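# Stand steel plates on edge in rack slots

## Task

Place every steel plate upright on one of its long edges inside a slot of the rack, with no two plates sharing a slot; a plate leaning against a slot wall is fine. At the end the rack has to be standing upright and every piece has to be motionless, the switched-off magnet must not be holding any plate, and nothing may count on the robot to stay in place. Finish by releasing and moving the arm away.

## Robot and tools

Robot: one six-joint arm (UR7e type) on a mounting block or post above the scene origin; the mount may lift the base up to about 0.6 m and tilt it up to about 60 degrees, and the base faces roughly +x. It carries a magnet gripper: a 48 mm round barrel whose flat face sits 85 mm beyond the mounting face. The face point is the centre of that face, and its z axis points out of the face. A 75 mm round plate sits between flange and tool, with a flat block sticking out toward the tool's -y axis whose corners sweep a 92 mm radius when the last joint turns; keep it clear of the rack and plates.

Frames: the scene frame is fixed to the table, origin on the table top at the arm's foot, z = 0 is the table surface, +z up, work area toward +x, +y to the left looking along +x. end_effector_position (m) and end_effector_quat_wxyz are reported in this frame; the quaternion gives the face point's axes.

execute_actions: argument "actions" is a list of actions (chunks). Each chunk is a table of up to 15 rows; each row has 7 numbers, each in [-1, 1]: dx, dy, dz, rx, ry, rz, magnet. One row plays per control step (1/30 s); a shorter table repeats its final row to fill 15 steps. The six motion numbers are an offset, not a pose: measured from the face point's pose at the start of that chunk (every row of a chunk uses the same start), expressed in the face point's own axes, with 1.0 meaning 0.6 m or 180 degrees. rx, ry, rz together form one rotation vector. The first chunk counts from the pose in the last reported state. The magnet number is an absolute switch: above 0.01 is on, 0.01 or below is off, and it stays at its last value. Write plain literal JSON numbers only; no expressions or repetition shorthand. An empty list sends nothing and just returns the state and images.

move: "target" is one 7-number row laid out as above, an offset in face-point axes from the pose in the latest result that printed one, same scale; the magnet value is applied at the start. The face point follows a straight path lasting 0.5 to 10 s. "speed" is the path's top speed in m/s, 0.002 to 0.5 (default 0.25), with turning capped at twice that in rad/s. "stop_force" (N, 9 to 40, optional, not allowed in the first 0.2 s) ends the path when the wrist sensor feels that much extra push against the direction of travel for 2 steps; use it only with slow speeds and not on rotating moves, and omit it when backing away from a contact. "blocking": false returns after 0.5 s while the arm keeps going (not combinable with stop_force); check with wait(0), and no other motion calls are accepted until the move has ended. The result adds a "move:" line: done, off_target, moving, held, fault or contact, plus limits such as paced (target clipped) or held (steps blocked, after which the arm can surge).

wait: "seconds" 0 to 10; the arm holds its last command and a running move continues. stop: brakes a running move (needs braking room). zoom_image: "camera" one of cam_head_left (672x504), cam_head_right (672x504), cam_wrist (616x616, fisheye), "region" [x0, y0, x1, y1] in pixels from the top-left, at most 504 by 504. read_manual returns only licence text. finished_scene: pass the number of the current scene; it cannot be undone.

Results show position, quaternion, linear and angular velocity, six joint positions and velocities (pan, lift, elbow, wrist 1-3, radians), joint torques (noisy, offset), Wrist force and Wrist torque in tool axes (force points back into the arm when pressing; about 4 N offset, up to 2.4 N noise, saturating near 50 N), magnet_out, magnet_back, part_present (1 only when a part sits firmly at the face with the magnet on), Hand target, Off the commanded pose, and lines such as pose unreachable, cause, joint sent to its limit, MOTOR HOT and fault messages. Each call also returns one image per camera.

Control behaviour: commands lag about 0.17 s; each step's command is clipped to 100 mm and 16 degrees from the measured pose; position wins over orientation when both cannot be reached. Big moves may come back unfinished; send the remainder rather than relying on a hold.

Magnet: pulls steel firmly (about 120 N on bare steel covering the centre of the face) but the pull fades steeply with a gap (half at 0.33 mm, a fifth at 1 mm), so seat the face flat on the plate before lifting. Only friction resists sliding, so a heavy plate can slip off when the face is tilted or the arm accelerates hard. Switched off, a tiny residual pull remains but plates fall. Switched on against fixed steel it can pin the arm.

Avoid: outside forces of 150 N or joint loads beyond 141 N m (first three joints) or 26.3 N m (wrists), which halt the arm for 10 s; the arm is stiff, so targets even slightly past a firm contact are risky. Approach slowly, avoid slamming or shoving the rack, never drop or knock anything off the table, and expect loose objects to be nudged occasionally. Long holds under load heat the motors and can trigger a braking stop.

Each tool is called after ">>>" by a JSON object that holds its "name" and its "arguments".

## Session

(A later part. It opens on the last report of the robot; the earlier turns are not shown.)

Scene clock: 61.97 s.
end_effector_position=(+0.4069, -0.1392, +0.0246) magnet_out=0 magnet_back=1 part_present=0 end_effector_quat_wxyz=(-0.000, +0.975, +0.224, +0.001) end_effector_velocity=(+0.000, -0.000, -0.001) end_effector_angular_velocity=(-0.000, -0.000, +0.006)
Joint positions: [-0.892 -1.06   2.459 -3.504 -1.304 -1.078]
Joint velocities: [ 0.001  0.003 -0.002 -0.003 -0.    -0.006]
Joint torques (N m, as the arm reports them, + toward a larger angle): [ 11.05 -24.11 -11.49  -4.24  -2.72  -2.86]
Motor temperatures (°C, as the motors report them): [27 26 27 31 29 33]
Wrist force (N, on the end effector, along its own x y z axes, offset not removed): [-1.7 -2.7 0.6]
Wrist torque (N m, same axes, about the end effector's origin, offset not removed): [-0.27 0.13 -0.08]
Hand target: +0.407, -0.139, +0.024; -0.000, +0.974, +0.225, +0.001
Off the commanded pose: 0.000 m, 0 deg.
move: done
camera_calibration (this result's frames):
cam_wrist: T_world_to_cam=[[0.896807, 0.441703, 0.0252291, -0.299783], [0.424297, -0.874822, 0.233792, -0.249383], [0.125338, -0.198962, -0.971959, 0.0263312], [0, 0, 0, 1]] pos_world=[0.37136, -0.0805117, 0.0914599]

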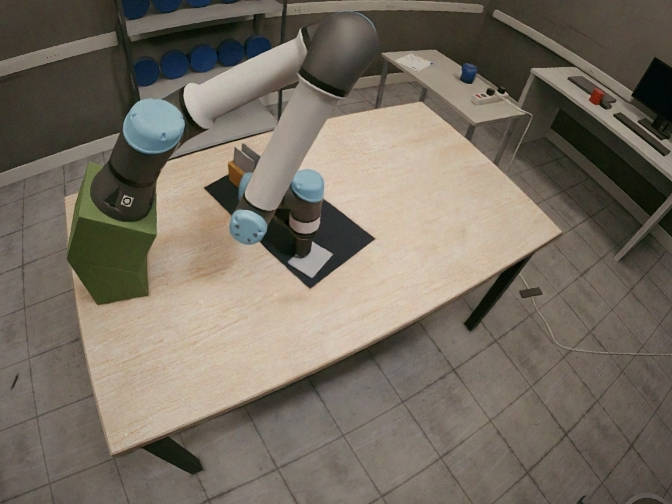

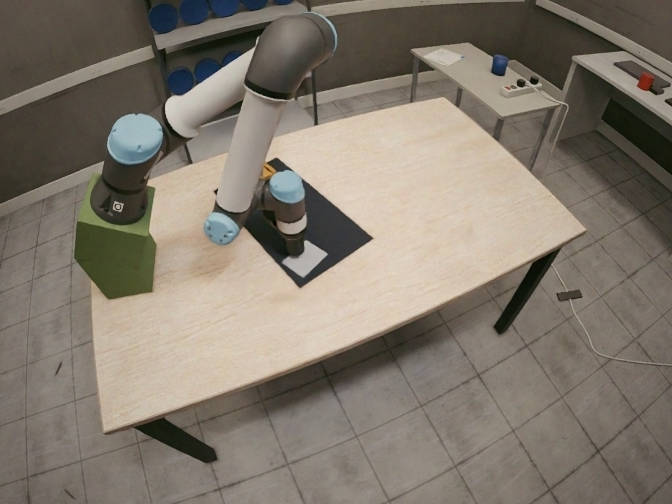

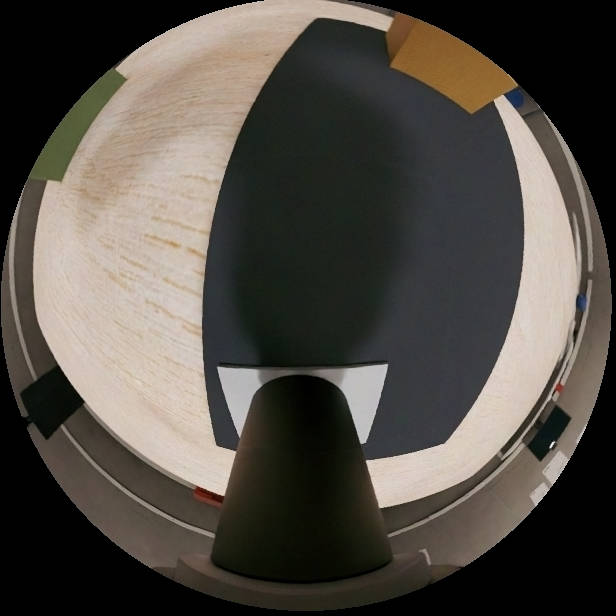

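>>> {"name": "move", "arguments": {"target": [0,0,0.026,0,0,0,0], "speed": 0.08}}

>>> {"name": "move", "arguments": {"target": [0,0,0.0037,0,0,0,1], "speed": 0.005, "stop_force": 15}}

>>> {"name": "move", "arguments": {"target": [0,0,-0.35,0,0,0.054,1], "speed": 0.4}}

>>> {"name": "move", "arguments": {"target": [0.175,-0.531,0,0.385,-0.385,-0.385,1], "speed": 0.5}}

>>> {"name": "move", "arguments": {"target": [0,0.122,0,0,0,0,1], "speed": 0.15}}

>>> {"name": "zoom_image", "arguments": {"camera": "cam_wrist", "region": [210, 435, 400, 485]}}

Scene clock: 63.57 s.
end_effector_position=(+0.4068, -0.1392, +0.0091) magnet_out=0 magnet_back=1 part_present=0 end_effector_quat_wxyz=(-0.000, +0.975, +0.224, +0.001) end_effector_velocity=(-0.000, +0.000, -0.002) end_effector_angular_velocity=(+0.000, +0.000, -0.000)
Joint positions: [-0.881 -1.007  2.432 -3.533 -1.31  -1.068]
Joint velocities: [ 0.001  0.006 -0.003 -0.003 -0.001  0.001]
Joint torques (N m, as the arm reports them, + toward a larger angle): [  7.84 -25.36  -9.65  -4.49  -2.92   2.21]
Motor temperatures (°C, as the motors report them): [27 26 27 31 29 33]
Wrist force (N, on the end effector, along its own x y z axes, offset not removed): [-0.3 -0.8 1.1]
Wrist torque (N m, same axes, about the end effector's origin, offset not removed): [-0.30 0.01 -0.06]
Hand target: +0.407, -0.139, +0.009; -0.000, +0.975, +0.224, +0.001
Off the commanded pose: 0.000 m, 0 deg.
move: done
camera_calibration (this result's frames):
cam_wrist: T_world_to_cam=[[0.896806, 0.441704, 0.0252352, -0.299389], [0.424302, -0.874828, 0.233762, -0.245755], [0.12533, -0.198932, -0.971966, 0.011322], [0, 0, 0, 1]] pos_world=[0.37135, -0.0804998, 0.076008]

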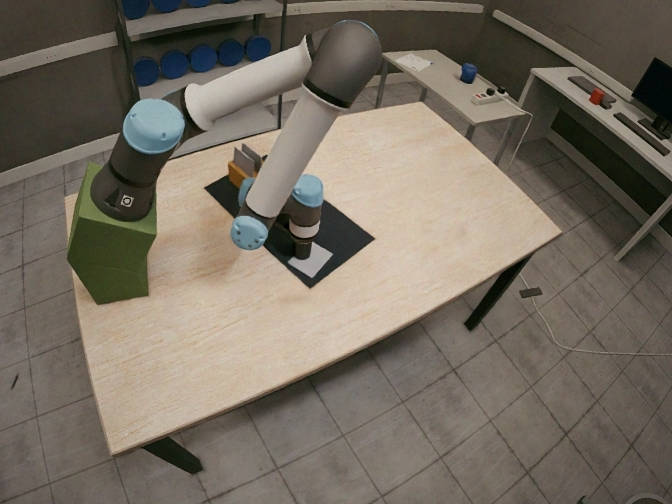

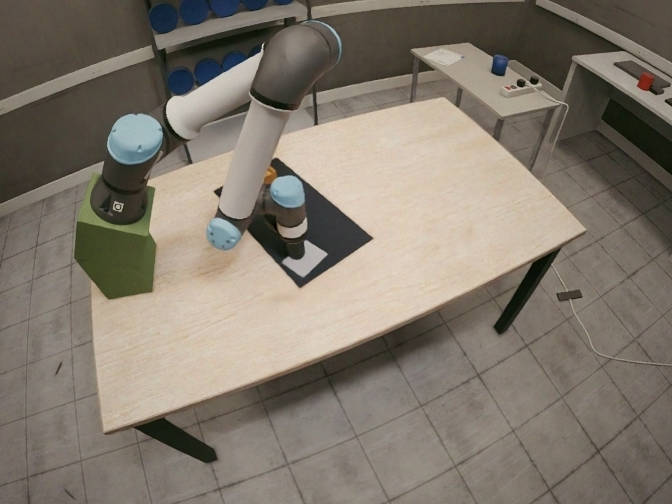

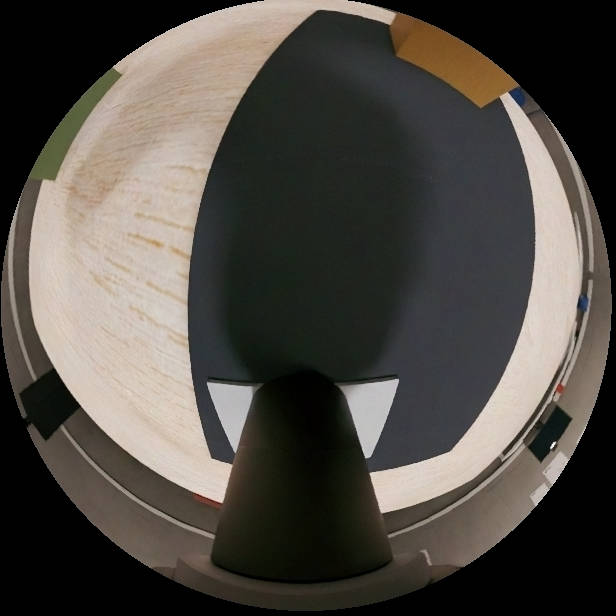

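Scene clock: 64.27 s.
end_effector_position=(+0.4068, -0.1392, +0.0070) magnet_out=1 magnet_back=0 part_present=1 end_effector_quat_wxyz=(-0.000, +0.975, +0.224, +0.001) end_effector_velocity=(-0.000, +0.000, -0.001) end_effector_angular_velocity=(-0.000, -0.000, -0.001)
Joint positions: [-0.879 -1.     2.428 -3.536 -1.31  -1.067]
Joint velocities: [ 0.     0.002 -0.001 -0.001 -0.     0.002]
Joint torques (N m, as the arm reports them, + toward a larger angle): [  9.94 -26.58  -9.41  -4.41  -2.84   2.21]
Motor temperatures (°C, as the motors report them): [27 26 27 31 29 33]
Wrist force (N, on the end effector, along its own x y z axes, offset not removed): [-1.0 -2.3 1.8]
Wrist torque (N m, same axes, about the end effector's origin, offset not removed): [-0.33 0.10 -0.02]
Hand target: +0.407, -0.139, +0.007; -0.000, +0.975, +0.224, +0.001
Off the commanded pose: 0.000 m, 0 deg.
move: done
camera_calibration (this result's frames):
cam_wrist: T_world_to_cam=[[0.896806, 0.441704, 0.0252355, -0.299335], [0.424302, -0.874829, 0.233756, -0.245248], [0.125328, -0.198926, -0.971968, 0.00922048], [0, 0, 0, 1]] pos_world=[0.371349, -0.0804987, 0.0738442]

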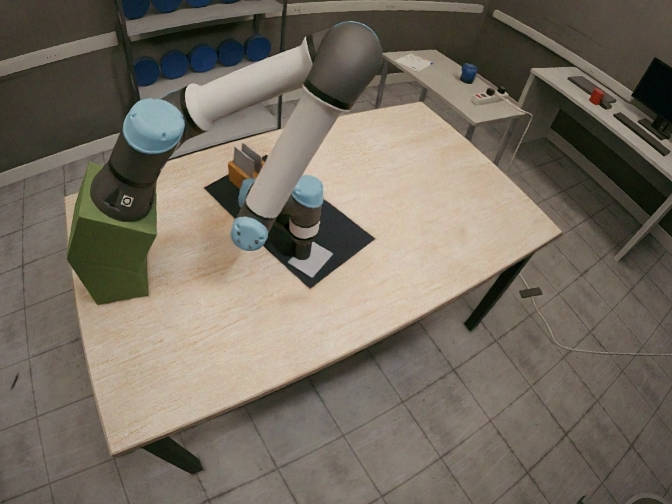

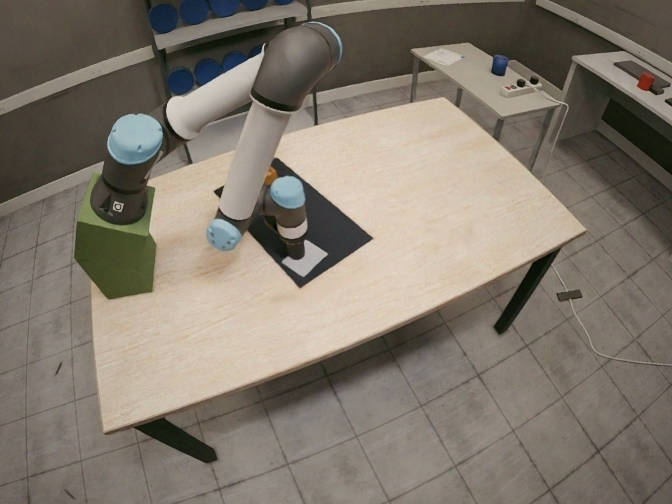

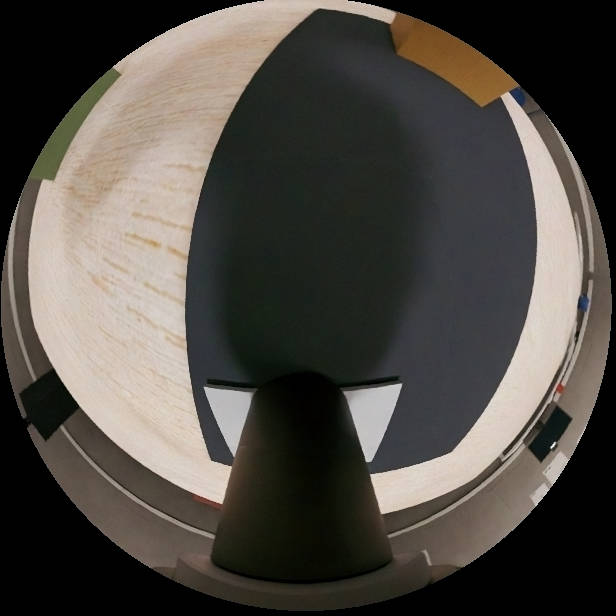

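Scene clock: 65.57 s.
end_effector_position=(+0.4070, -0.1393, +0.2172) magnet_out=1 magnet_back=0 part_present=1 end_effector_quat_wxyz=(+0.000, +0.990, +0.141, +0.001) end_effector_velocity=(-0.001, -0.000, +0.001) end_effector_angular_velocity=(+0.008, +0.006, +0.001)
Joint positions: [-1.088 -1.921  2.612 -2.741 -1.209 -1.089]
Joint velocities: [-0.004 -0.008 -0.004  0.025  0.003 -0.009]
Joint torques (N m, as the arm reports them, + toward a larger angle): [ -3.67 -28.67 -24.51  -1.05   2.62  -2.64]
Motor temperatures (°C, as the motors report them): [27 26 27 31 29 33]
Wrist force (N, on the end effector, along its own x y z axes, offset not removed): [-1.0 -2.4 1.3]
Wrist torque (N m, same axes, about the end effector's origin, offset not removed): [-0.22 0.12 -0.24]
Hand target: +0.407, -0.139, +0.217; +0.000, +0.990, +0.141, +0.001
Off the commanded pose: 0.001 m, 0 deg.
move: done
camera_calibration (this result's frames):
cam_wrist: T_world_to_cam=[[0.958475, 0.284044, 0.0254056, -0.351793], [0.270494, -0.933727, 0.234494, -0.240279], [0.0903283, -0.217884, -0.971786, 0.225089], [0, 0, 0, 1]] pos_world=[0.381847, -0.0753873, 0.28402]

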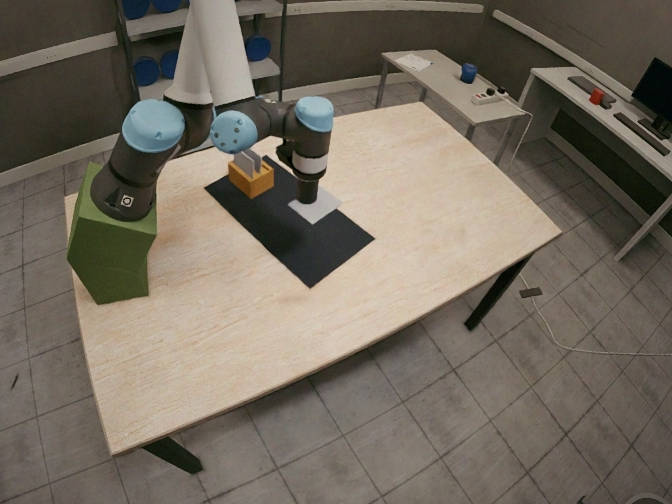

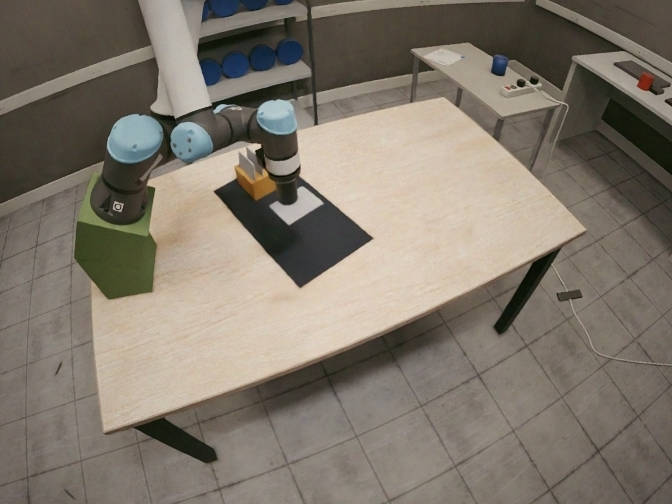

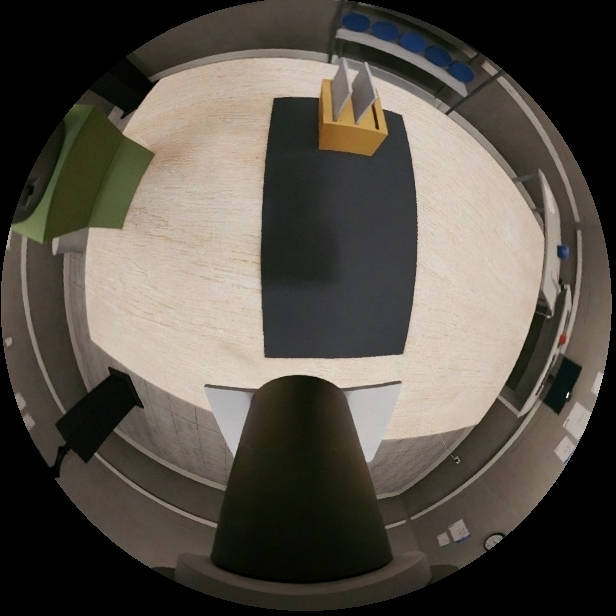

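Scene clock: 68.27 s.
end_effector_position=(+0.4187, +0.1966, +0.2167) magnet_out=1 magnet_back=0 part_present=1 end_effector_quat_wxyz=(-0.425, +0.426, +0.565, -0.565) end_effector_velocity=(+0.000, +0.001, +0.001) end_effector_angular_velocity=(+0.003, +0.005, +0.004)
Joint positions: [ 0.035 -1.075  1.586 -1.029 -1.686 -1.332]
Joint velocities: [ 0.003  0.003 -0.004  0.007 -0.001 -0.003]
Joint torques (N m, as the arm reports them, + toward a larger angle): [ 26.36 -41.31 -20.09   4.33  -2.06  -2.5 ]
Motor temperatures (°C, as the motors report them): [27 26 27 31 29 33]
Wrist force (N, on the end effector, along its own x y z axes, offset not removed): [-1.7 -1.2 -0.7]
Wrist torque (N m, same axes, about the end effector's origin, offset not removed): [-0.61 0.30 -0.01]
Hand target: +0.419, +0.197, +0.217; -0.425, +0.425, +0.565, -0.565
Off the commanded pose: 0.001 m, 0 deg.
move: done
camera_calibration (this result's frames):
cam_wrist: T_world_to_cam=[[-0.254202, 0.96714, 0.00464042, -0.0804502], [0.226013, 0.064069, -0.972015, 0.154174], [-0.940372, -0.24604, -0.234873, 0.57408], [0, 0, 0, 1]] pos_world=[0.484553, 0.209175, 0.285068]

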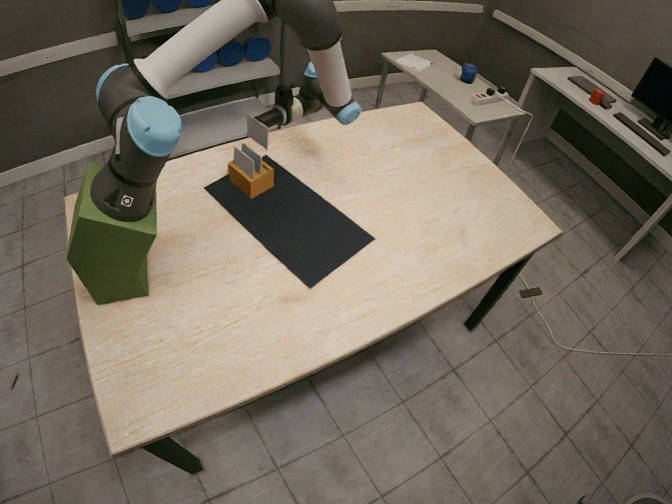

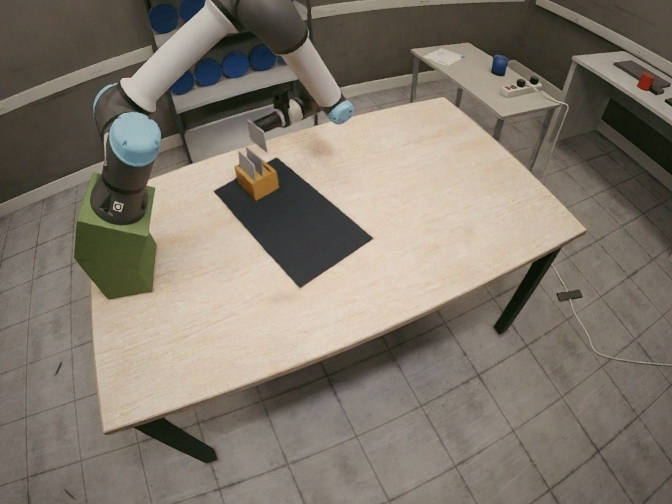

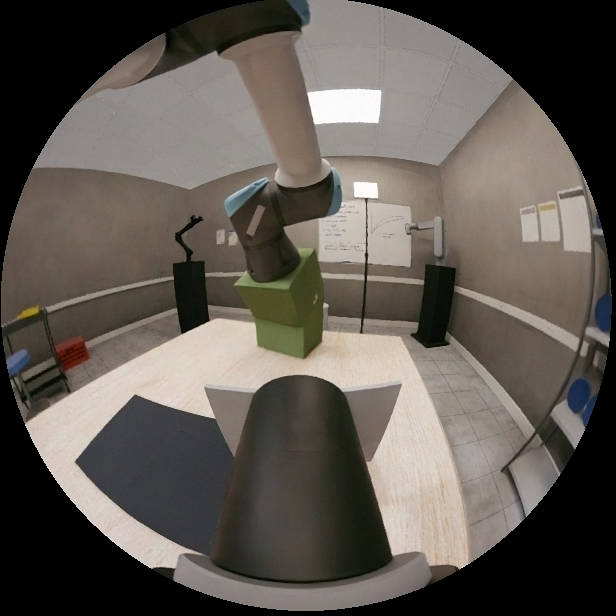

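Scene clock: 69.23 s.
end_effector_position=(+0.4187, +0.1965, +0.1436) magnet_out=1 magnet_back=0 part_present=1 end_effector_quat_wxyz=(-0.425, +0.426, +0.565, -0.565) end_effector_velocity=(-0.001, +0.000, -0.002) end_effector_angular_velocity=(+0.001, +0.004, +0.001)
Joint positions: [ 0.008 -0.933  1.529 -1.116 -1.71  -1.345]
Joint velocities: [-0.001  0.005 -0.001 -0.001 -0.    -0.002]
Joint torques (N m, as the arm reports them, + toward a larger angle): [  7.8  -42.93 -21.76   0.69  -2.1   -2.38]
Motor temperatures (°C, as the motors report them): [27 26 27 31 29 33]
Wrist force (N, on the end effector, along its own x y z axes, offset not removed): [-1.3 -0.5 -0.9]
Wrist torque (N m, same axes, about the end effector's origin, offset not removed): [-0.52 0.14 -0.24]
Hand target: +0.419, +0.197, +0.143; -0.425, +0.426, +0.565, -0.565
Off the commanded pose: 0.000 m, 0 deg.
move: done
camera_calibration (this result's frames):
cam_wrist: T_world_to_cam=[[-0.254216, 0.967137, 0.00460118, -0.0800487], [0.226076, 0.0640493, -0.972002, 0.0831058], [-0.940353, -0.246058, -0.234929, 0.556941], [0, 0, 0, 1]] pos_world=[0.484584, 0.209135, 0.211989]

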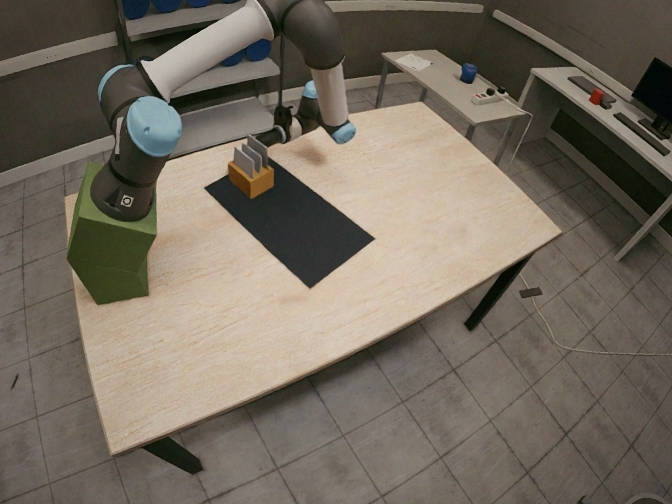

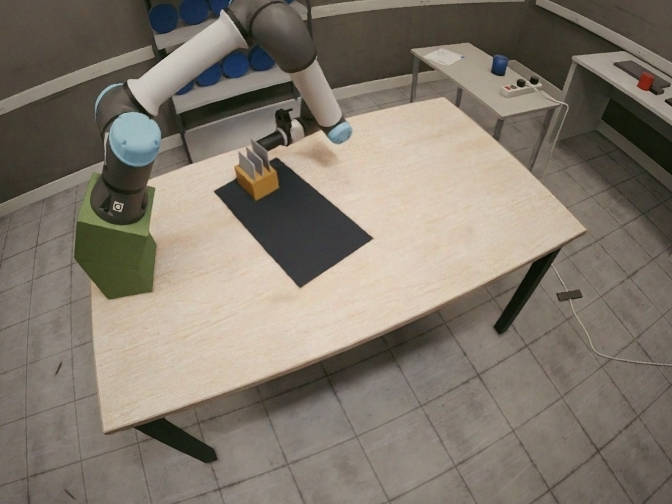

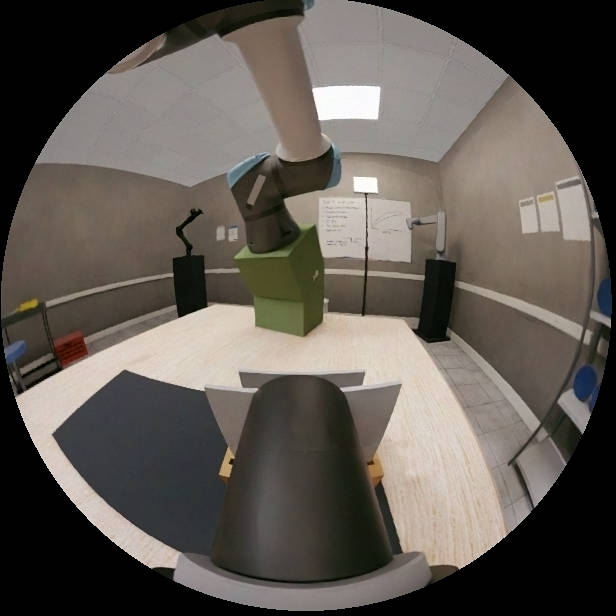

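Region (210, 435, 400, 485) of cam_wrist's 616x616 image, scaled by 2.653, with more detail than that image has; it fills the top 133 rows of this view, and the rest is white.

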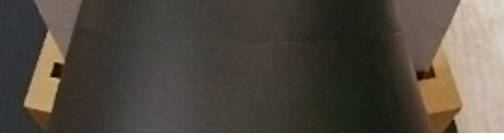

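>>> {"name": "move", "arguments": {"target": [-0.0025,0.002,0,0,0,0,1], "speed": 0.01}}

>>> {"name": "move", "arguments": {"target": [0,0.035,0,0,0,0,1], "speed": 0.014, "stop_force": 9}}

>>> {"name": "zoom_image", "arguments": {"camera": "cam_wrist", "region": [200, 400, 410, 500]}}

Scene clock: 70.53 s.
end_effector_position=(+0.4191, +0.1951, +0.1424) magnet_out=1 magnet_back=0 part_present=1 end_effector_quat_wxyz=(-0.425, +0.426, +0.565, -0.565) end_effector_velocity=(+0.001, -0.000, +0.000) end_effector_angular_velocity=(-0.000, -0.002, -0.000)
Joint positions: [ 0.005 -0.932  1.529 -1.117 -1.712 -1.347]
Joint velocities: [-0.001 -0.001 -0.001 -0.    -0.001 -0.   ]
Joint torques (N m, as the arm reports them, + toward a larger angle): [  6.62 -42.03 -20.14   0.96  -2.23  -2.7 ]
Motor temperatures (°C, as the motors report them): [27 26 27 31 29 33]
Wrist force (N, on the end effector, along its own x y z axes, offset not removed): [0.8 0.8 3.6]
Wrist torque (N m, same axes, about the end effector's origin, offset not removed): [-0.19 -0.19 -0.11]
Hand target: +0.419, +0.195, +0.142; -0.425, +0.426, +0.565, -0.565
Off the commanded pose: 0.000 m, 0 deg.
move: done
camera_calibration (this result's frames):
cam_wrist: T_world_to_cam=[[-0.254217, 0.967136, 0.00459669, -0.0785777], [0.226078, 0.0640457, -0.972001, 0.0819617], [-0.940352, -0.24606, -0.23493, 0.556704], [0, 0, 0, 1]] pos_world=[0.484992, 0.207729, 0.210815]

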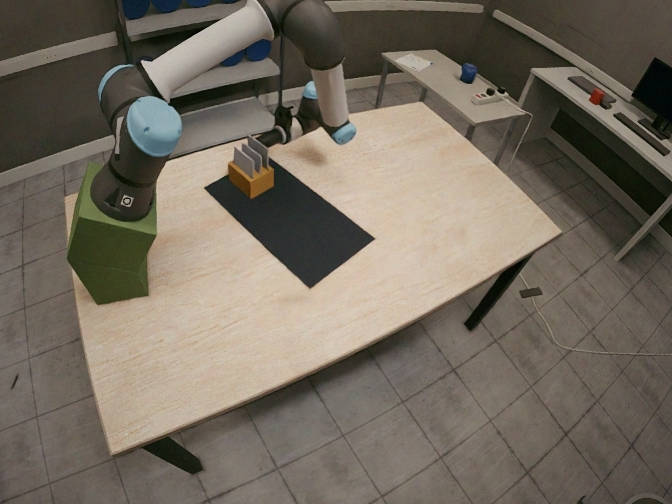

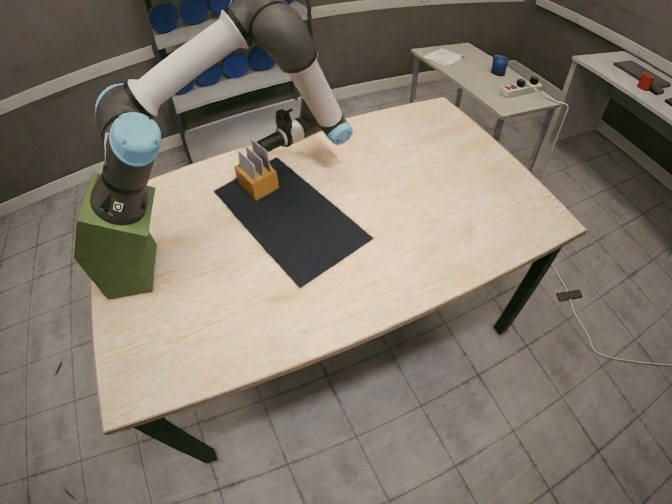

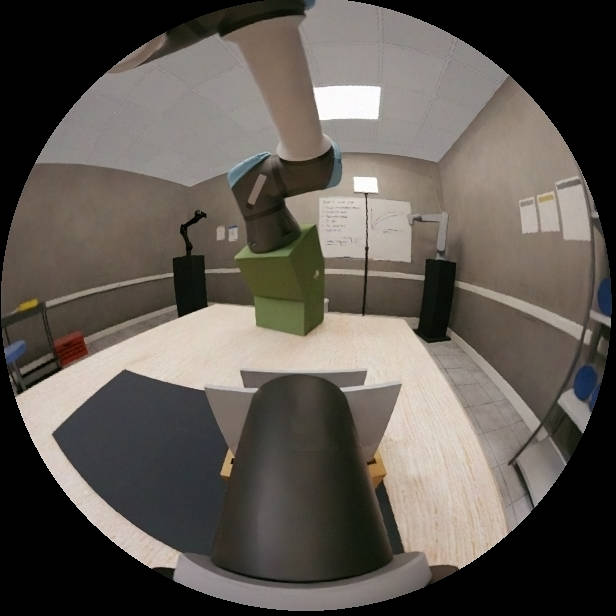

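Scene clock: 72.27 s.
end_effector_position=(+0.4191, +0.1951, +0.1216) magnet_out=1 magnet_back=0 part_present=1 end_effector_quat_wxyz=(-0.425, +0.426, +0.565, -0.565) end_effector_velocity=(-0.001, -0.000, -0.002) end_effector_angular_velocity=(+0.000, +0.002, +0.000)
Joint positions: [-0.002 -0.89   1.507 -1.137 -1.719 -1.35 ]
Joint velocities: [-0.001  0.006 -0.002 -0.002 -0.001 -0.001]
Joint torques (N m, as the arm reports them, + toward a larger angle): [  6.78 -41.59 -21.78   0.98  -2.58  -2.59]
Motor temperatures (°C, as the motors report them): [27 26 27 31 29 33]
Wrist force (N, on the end effector, along its own x y z axes, offset not removed): [-2.3 -2.7 0.9]
Wrist torque (N m, same axes, about the end effector's origin, offset not removed): [-0.51 0.28 0.07]
Hand target: +0.419, +0.195, +0.121; -0.425, +0.426, +0.565, -0.565
Off the commanded pose: 0.000 m, 0 deg.
move: done
camera_calibration (this result's frames):
cam_wrist: T_world_to_cam=[[-0.25422, 0.967136, 0.00458566, -0.0784655], [0.226091, 0.0640386, -0.971999, 0.061703], [-0.940348, -0.246064, -0.23494, 0.551816], [0, 0, 0, 1]] pos_world=[0.485001, 0.207718, 0.189979]

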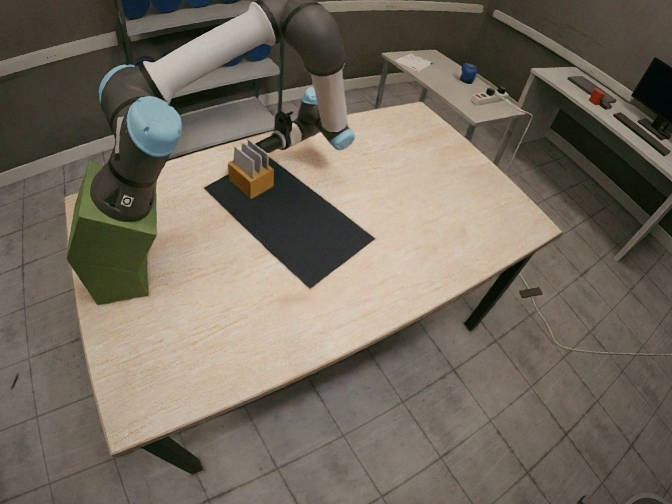

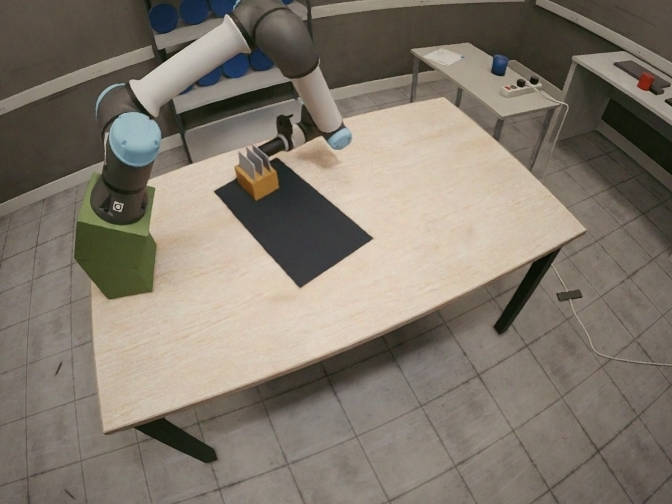

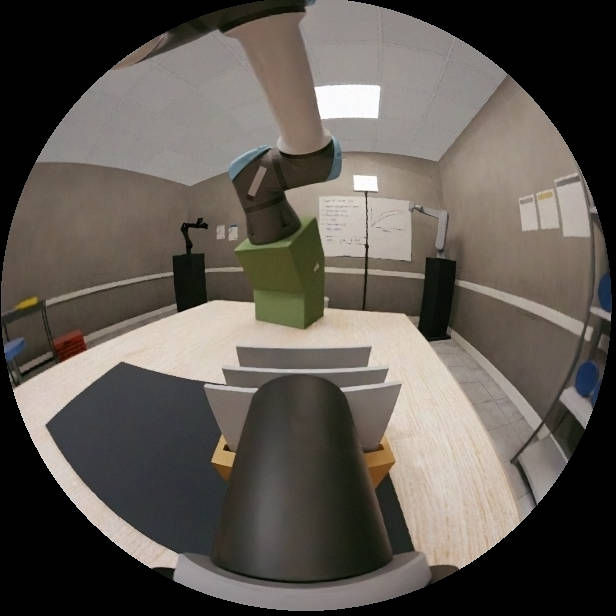

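Region (200, 400, 410, 500) of cam_wrist's 616x616 image, scaled by 2.400, with more detail than that image has; it fills the top 240 rows of this view, and the rest is white.

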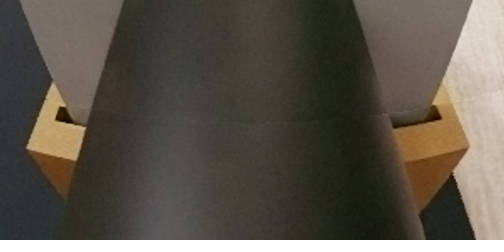

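>>> {"name": "execute_actions", "arguments": {"actions": [[[0,0.001,0,0,0,0,1],[0,0.002,0,0,0,0,1],[0,0.002,0,0,0,0,1],[0,0.002,0,0,0,0,1],[0,0.002,0,0,0,0,1],[0,0.002,0,0,0,0,1],[0,0.002,0,0,0,0,1],[0,0.002,0,0,0,0,1],[0,0.002,0,0,0,0,0]]]}}

>>> {"name": "move", "arguments": {"target": [0,-0.05,-0.2,0,0,0,0]}}

>>> {"name": "zoom_image", "arguments": {"camera": "cam_head_left", "region": [215, 130, 295, 200]}}

Scene clock: 73.30 s.
end_effector_position=(+0.4191, +0.1951, +0.1204) magnet_out=0 magnet_back=1 part_present=0 end_effector_quat_wxyz=(-0.425, +0.426, +0.565, -0.565) end_effector_velocity=(+0.000, +0.000, -0.000) end_effector_angular_velocity=(-0.000, -0.002, -0.000)
Joint positions: [-0.002 -0.888  1.505 -1.138 -1.719 -1.351]
Joint velocities: [-0.    -0.    -0.001 -0.001 -0.     0.   ]
Joint torques (N m, as the arm reports them, + toward a larger angle): [  8.6  -42.76 -19.93   0.44  -2.25  -2.71]
Motor temperatures (°C, as the motors report them): [27 26 27 31 29 33]
Wrist force (N, on the end effector, along its own x y z axes, offset not removed): [1.3 -1.7 2.1]
Wrist torque (N m, same axes, about the end effector's origin, offset not removed): [-0.26 -0.13 -0.27]
Hand target: +0.419, +0.195, +0.120; -0.425, +0.426, +0.565, -0.565
Off the commanded pose: 0.000 m, 0 deg.
camera_calibration (this result's frames):
cam_wrist: T_world_to_cam=[[-0.254221, 0.967135, 0.00458638, -0.078459], [0.22609, 0.0640394, -0.971999, 0.0605451], [-0.940348, -0.246066, -0.23494, 0.551536], [0, 0, 0, 1]] pos_world=[0.485002, 0.207717, 0.188788]

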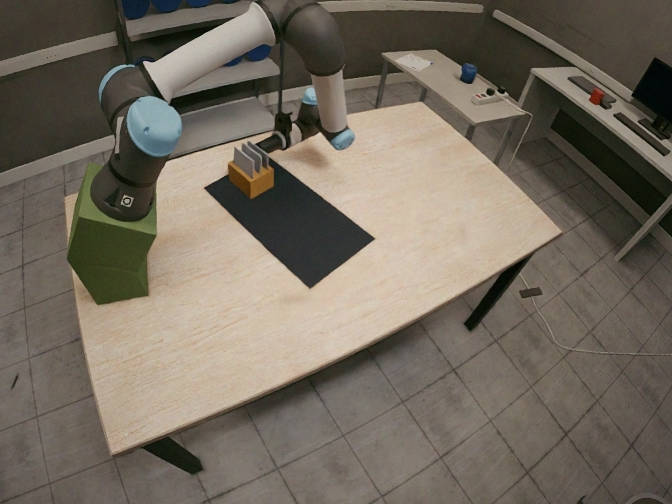

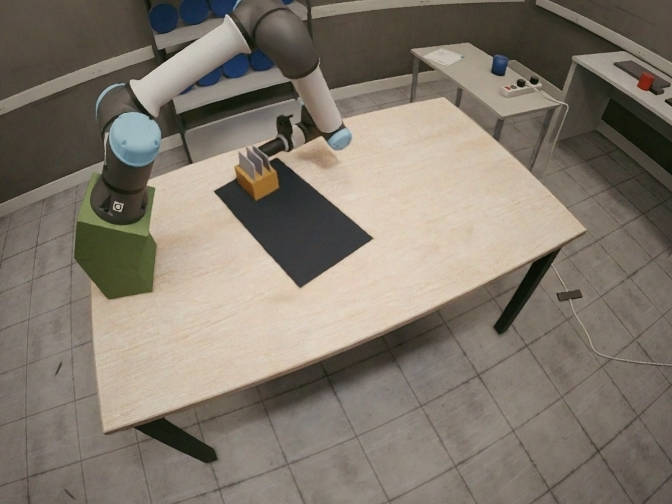

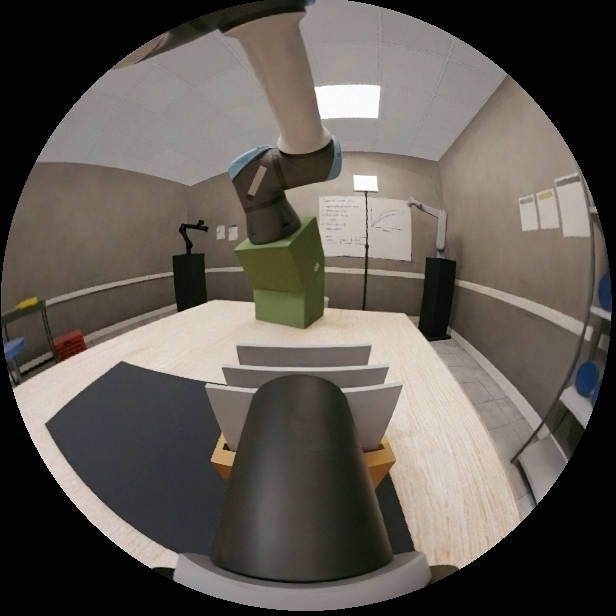

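Scene clock: 74.37 s.
end_effector_position=(+0.5341, +0.2284, +0.1506) magnet_out=0 magnet_back=1 part_present=0 end_effector_quat_wxyz=(-0.425, +0.426, +0.565, -0.565) end_effector_velocity=(+0.002, +0.001, -0.000) end_effector_angular_velocity=(-0.000, +0.003, +0.001)
Joint positions: [ 0.031 -0.773  1.059 -0.804 -1.69  -1.334]
Joint velocities: [ 0.001  0.005 -0.011  0.008  0.     0.   ]
Joint torques (N m, as the arm reports them, + toward a larger angle): [ 28.08 -49.62 -27.54   4.13   2.86   2.05]
Motor temperatures (°C, as the motors report them): [27 26 27 31 29 33]
Wrist force (N, on the end effector, along its own x y z axes, offset not removed): [-1.9 -1.9 -1.1]
Wrist torque (N m, same axes, about the end effector's origin, offset not removed): [-0.44 0.32 -0.17]
Hand target: +0.534, +0.228, +0.151; -0.425, +0.426, +0.565, -0.565
Off the commanded pose: 0.000 m, 0 deg.
move: done
camera_calibration (this result's frames):
cam_wrist: T_world_to_cam=[[-0.254153, 0.967153, 0.00464757, -0.0816611], [0.226198, 0.0641121, -0.971969, 0.0616482], [-0.940341, -0.245978, -0.235062, 0.674978], [0, 0, 0, 1]] pos_world=[0.600011, 0.241056, 0.218962]

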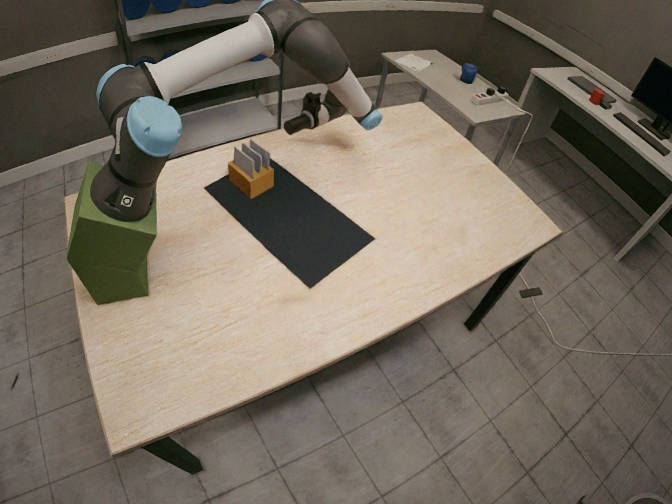

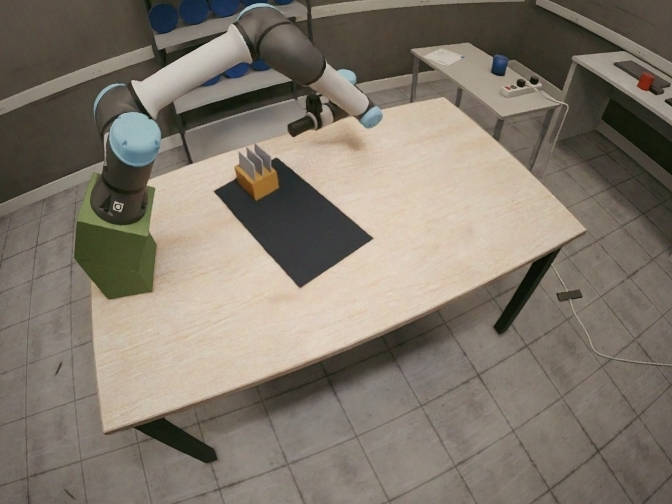

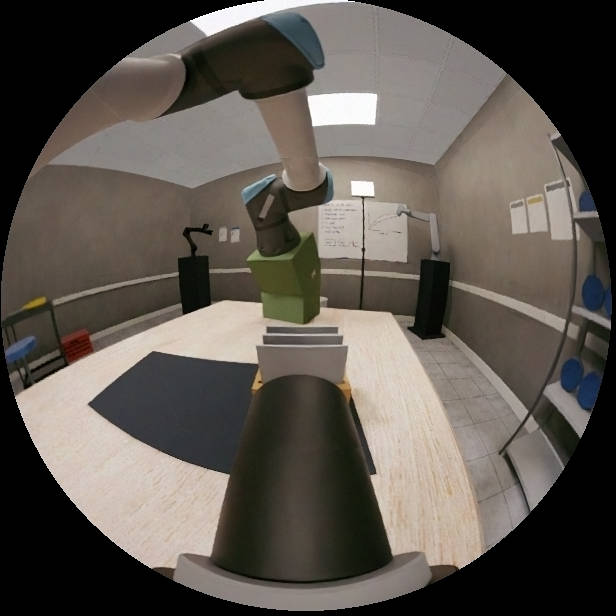

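Region (215, 130, 295, 200) of cam_head_left's 672x504 image, scaled by 6.300, with more detail than that image has; it fills the top 441 rows of this view, and the rest is white.

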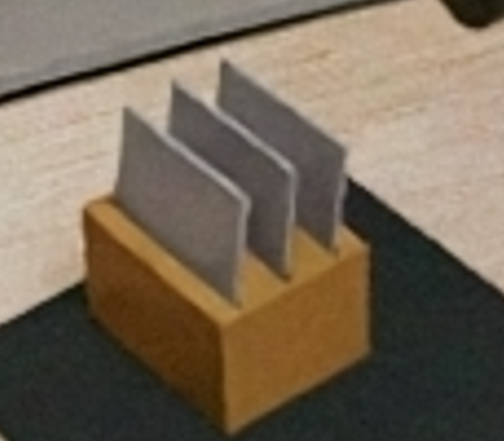

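>>> {"name": "finished_scene", "arguments": {"scene": 1}}

The scene is finished: the task was done.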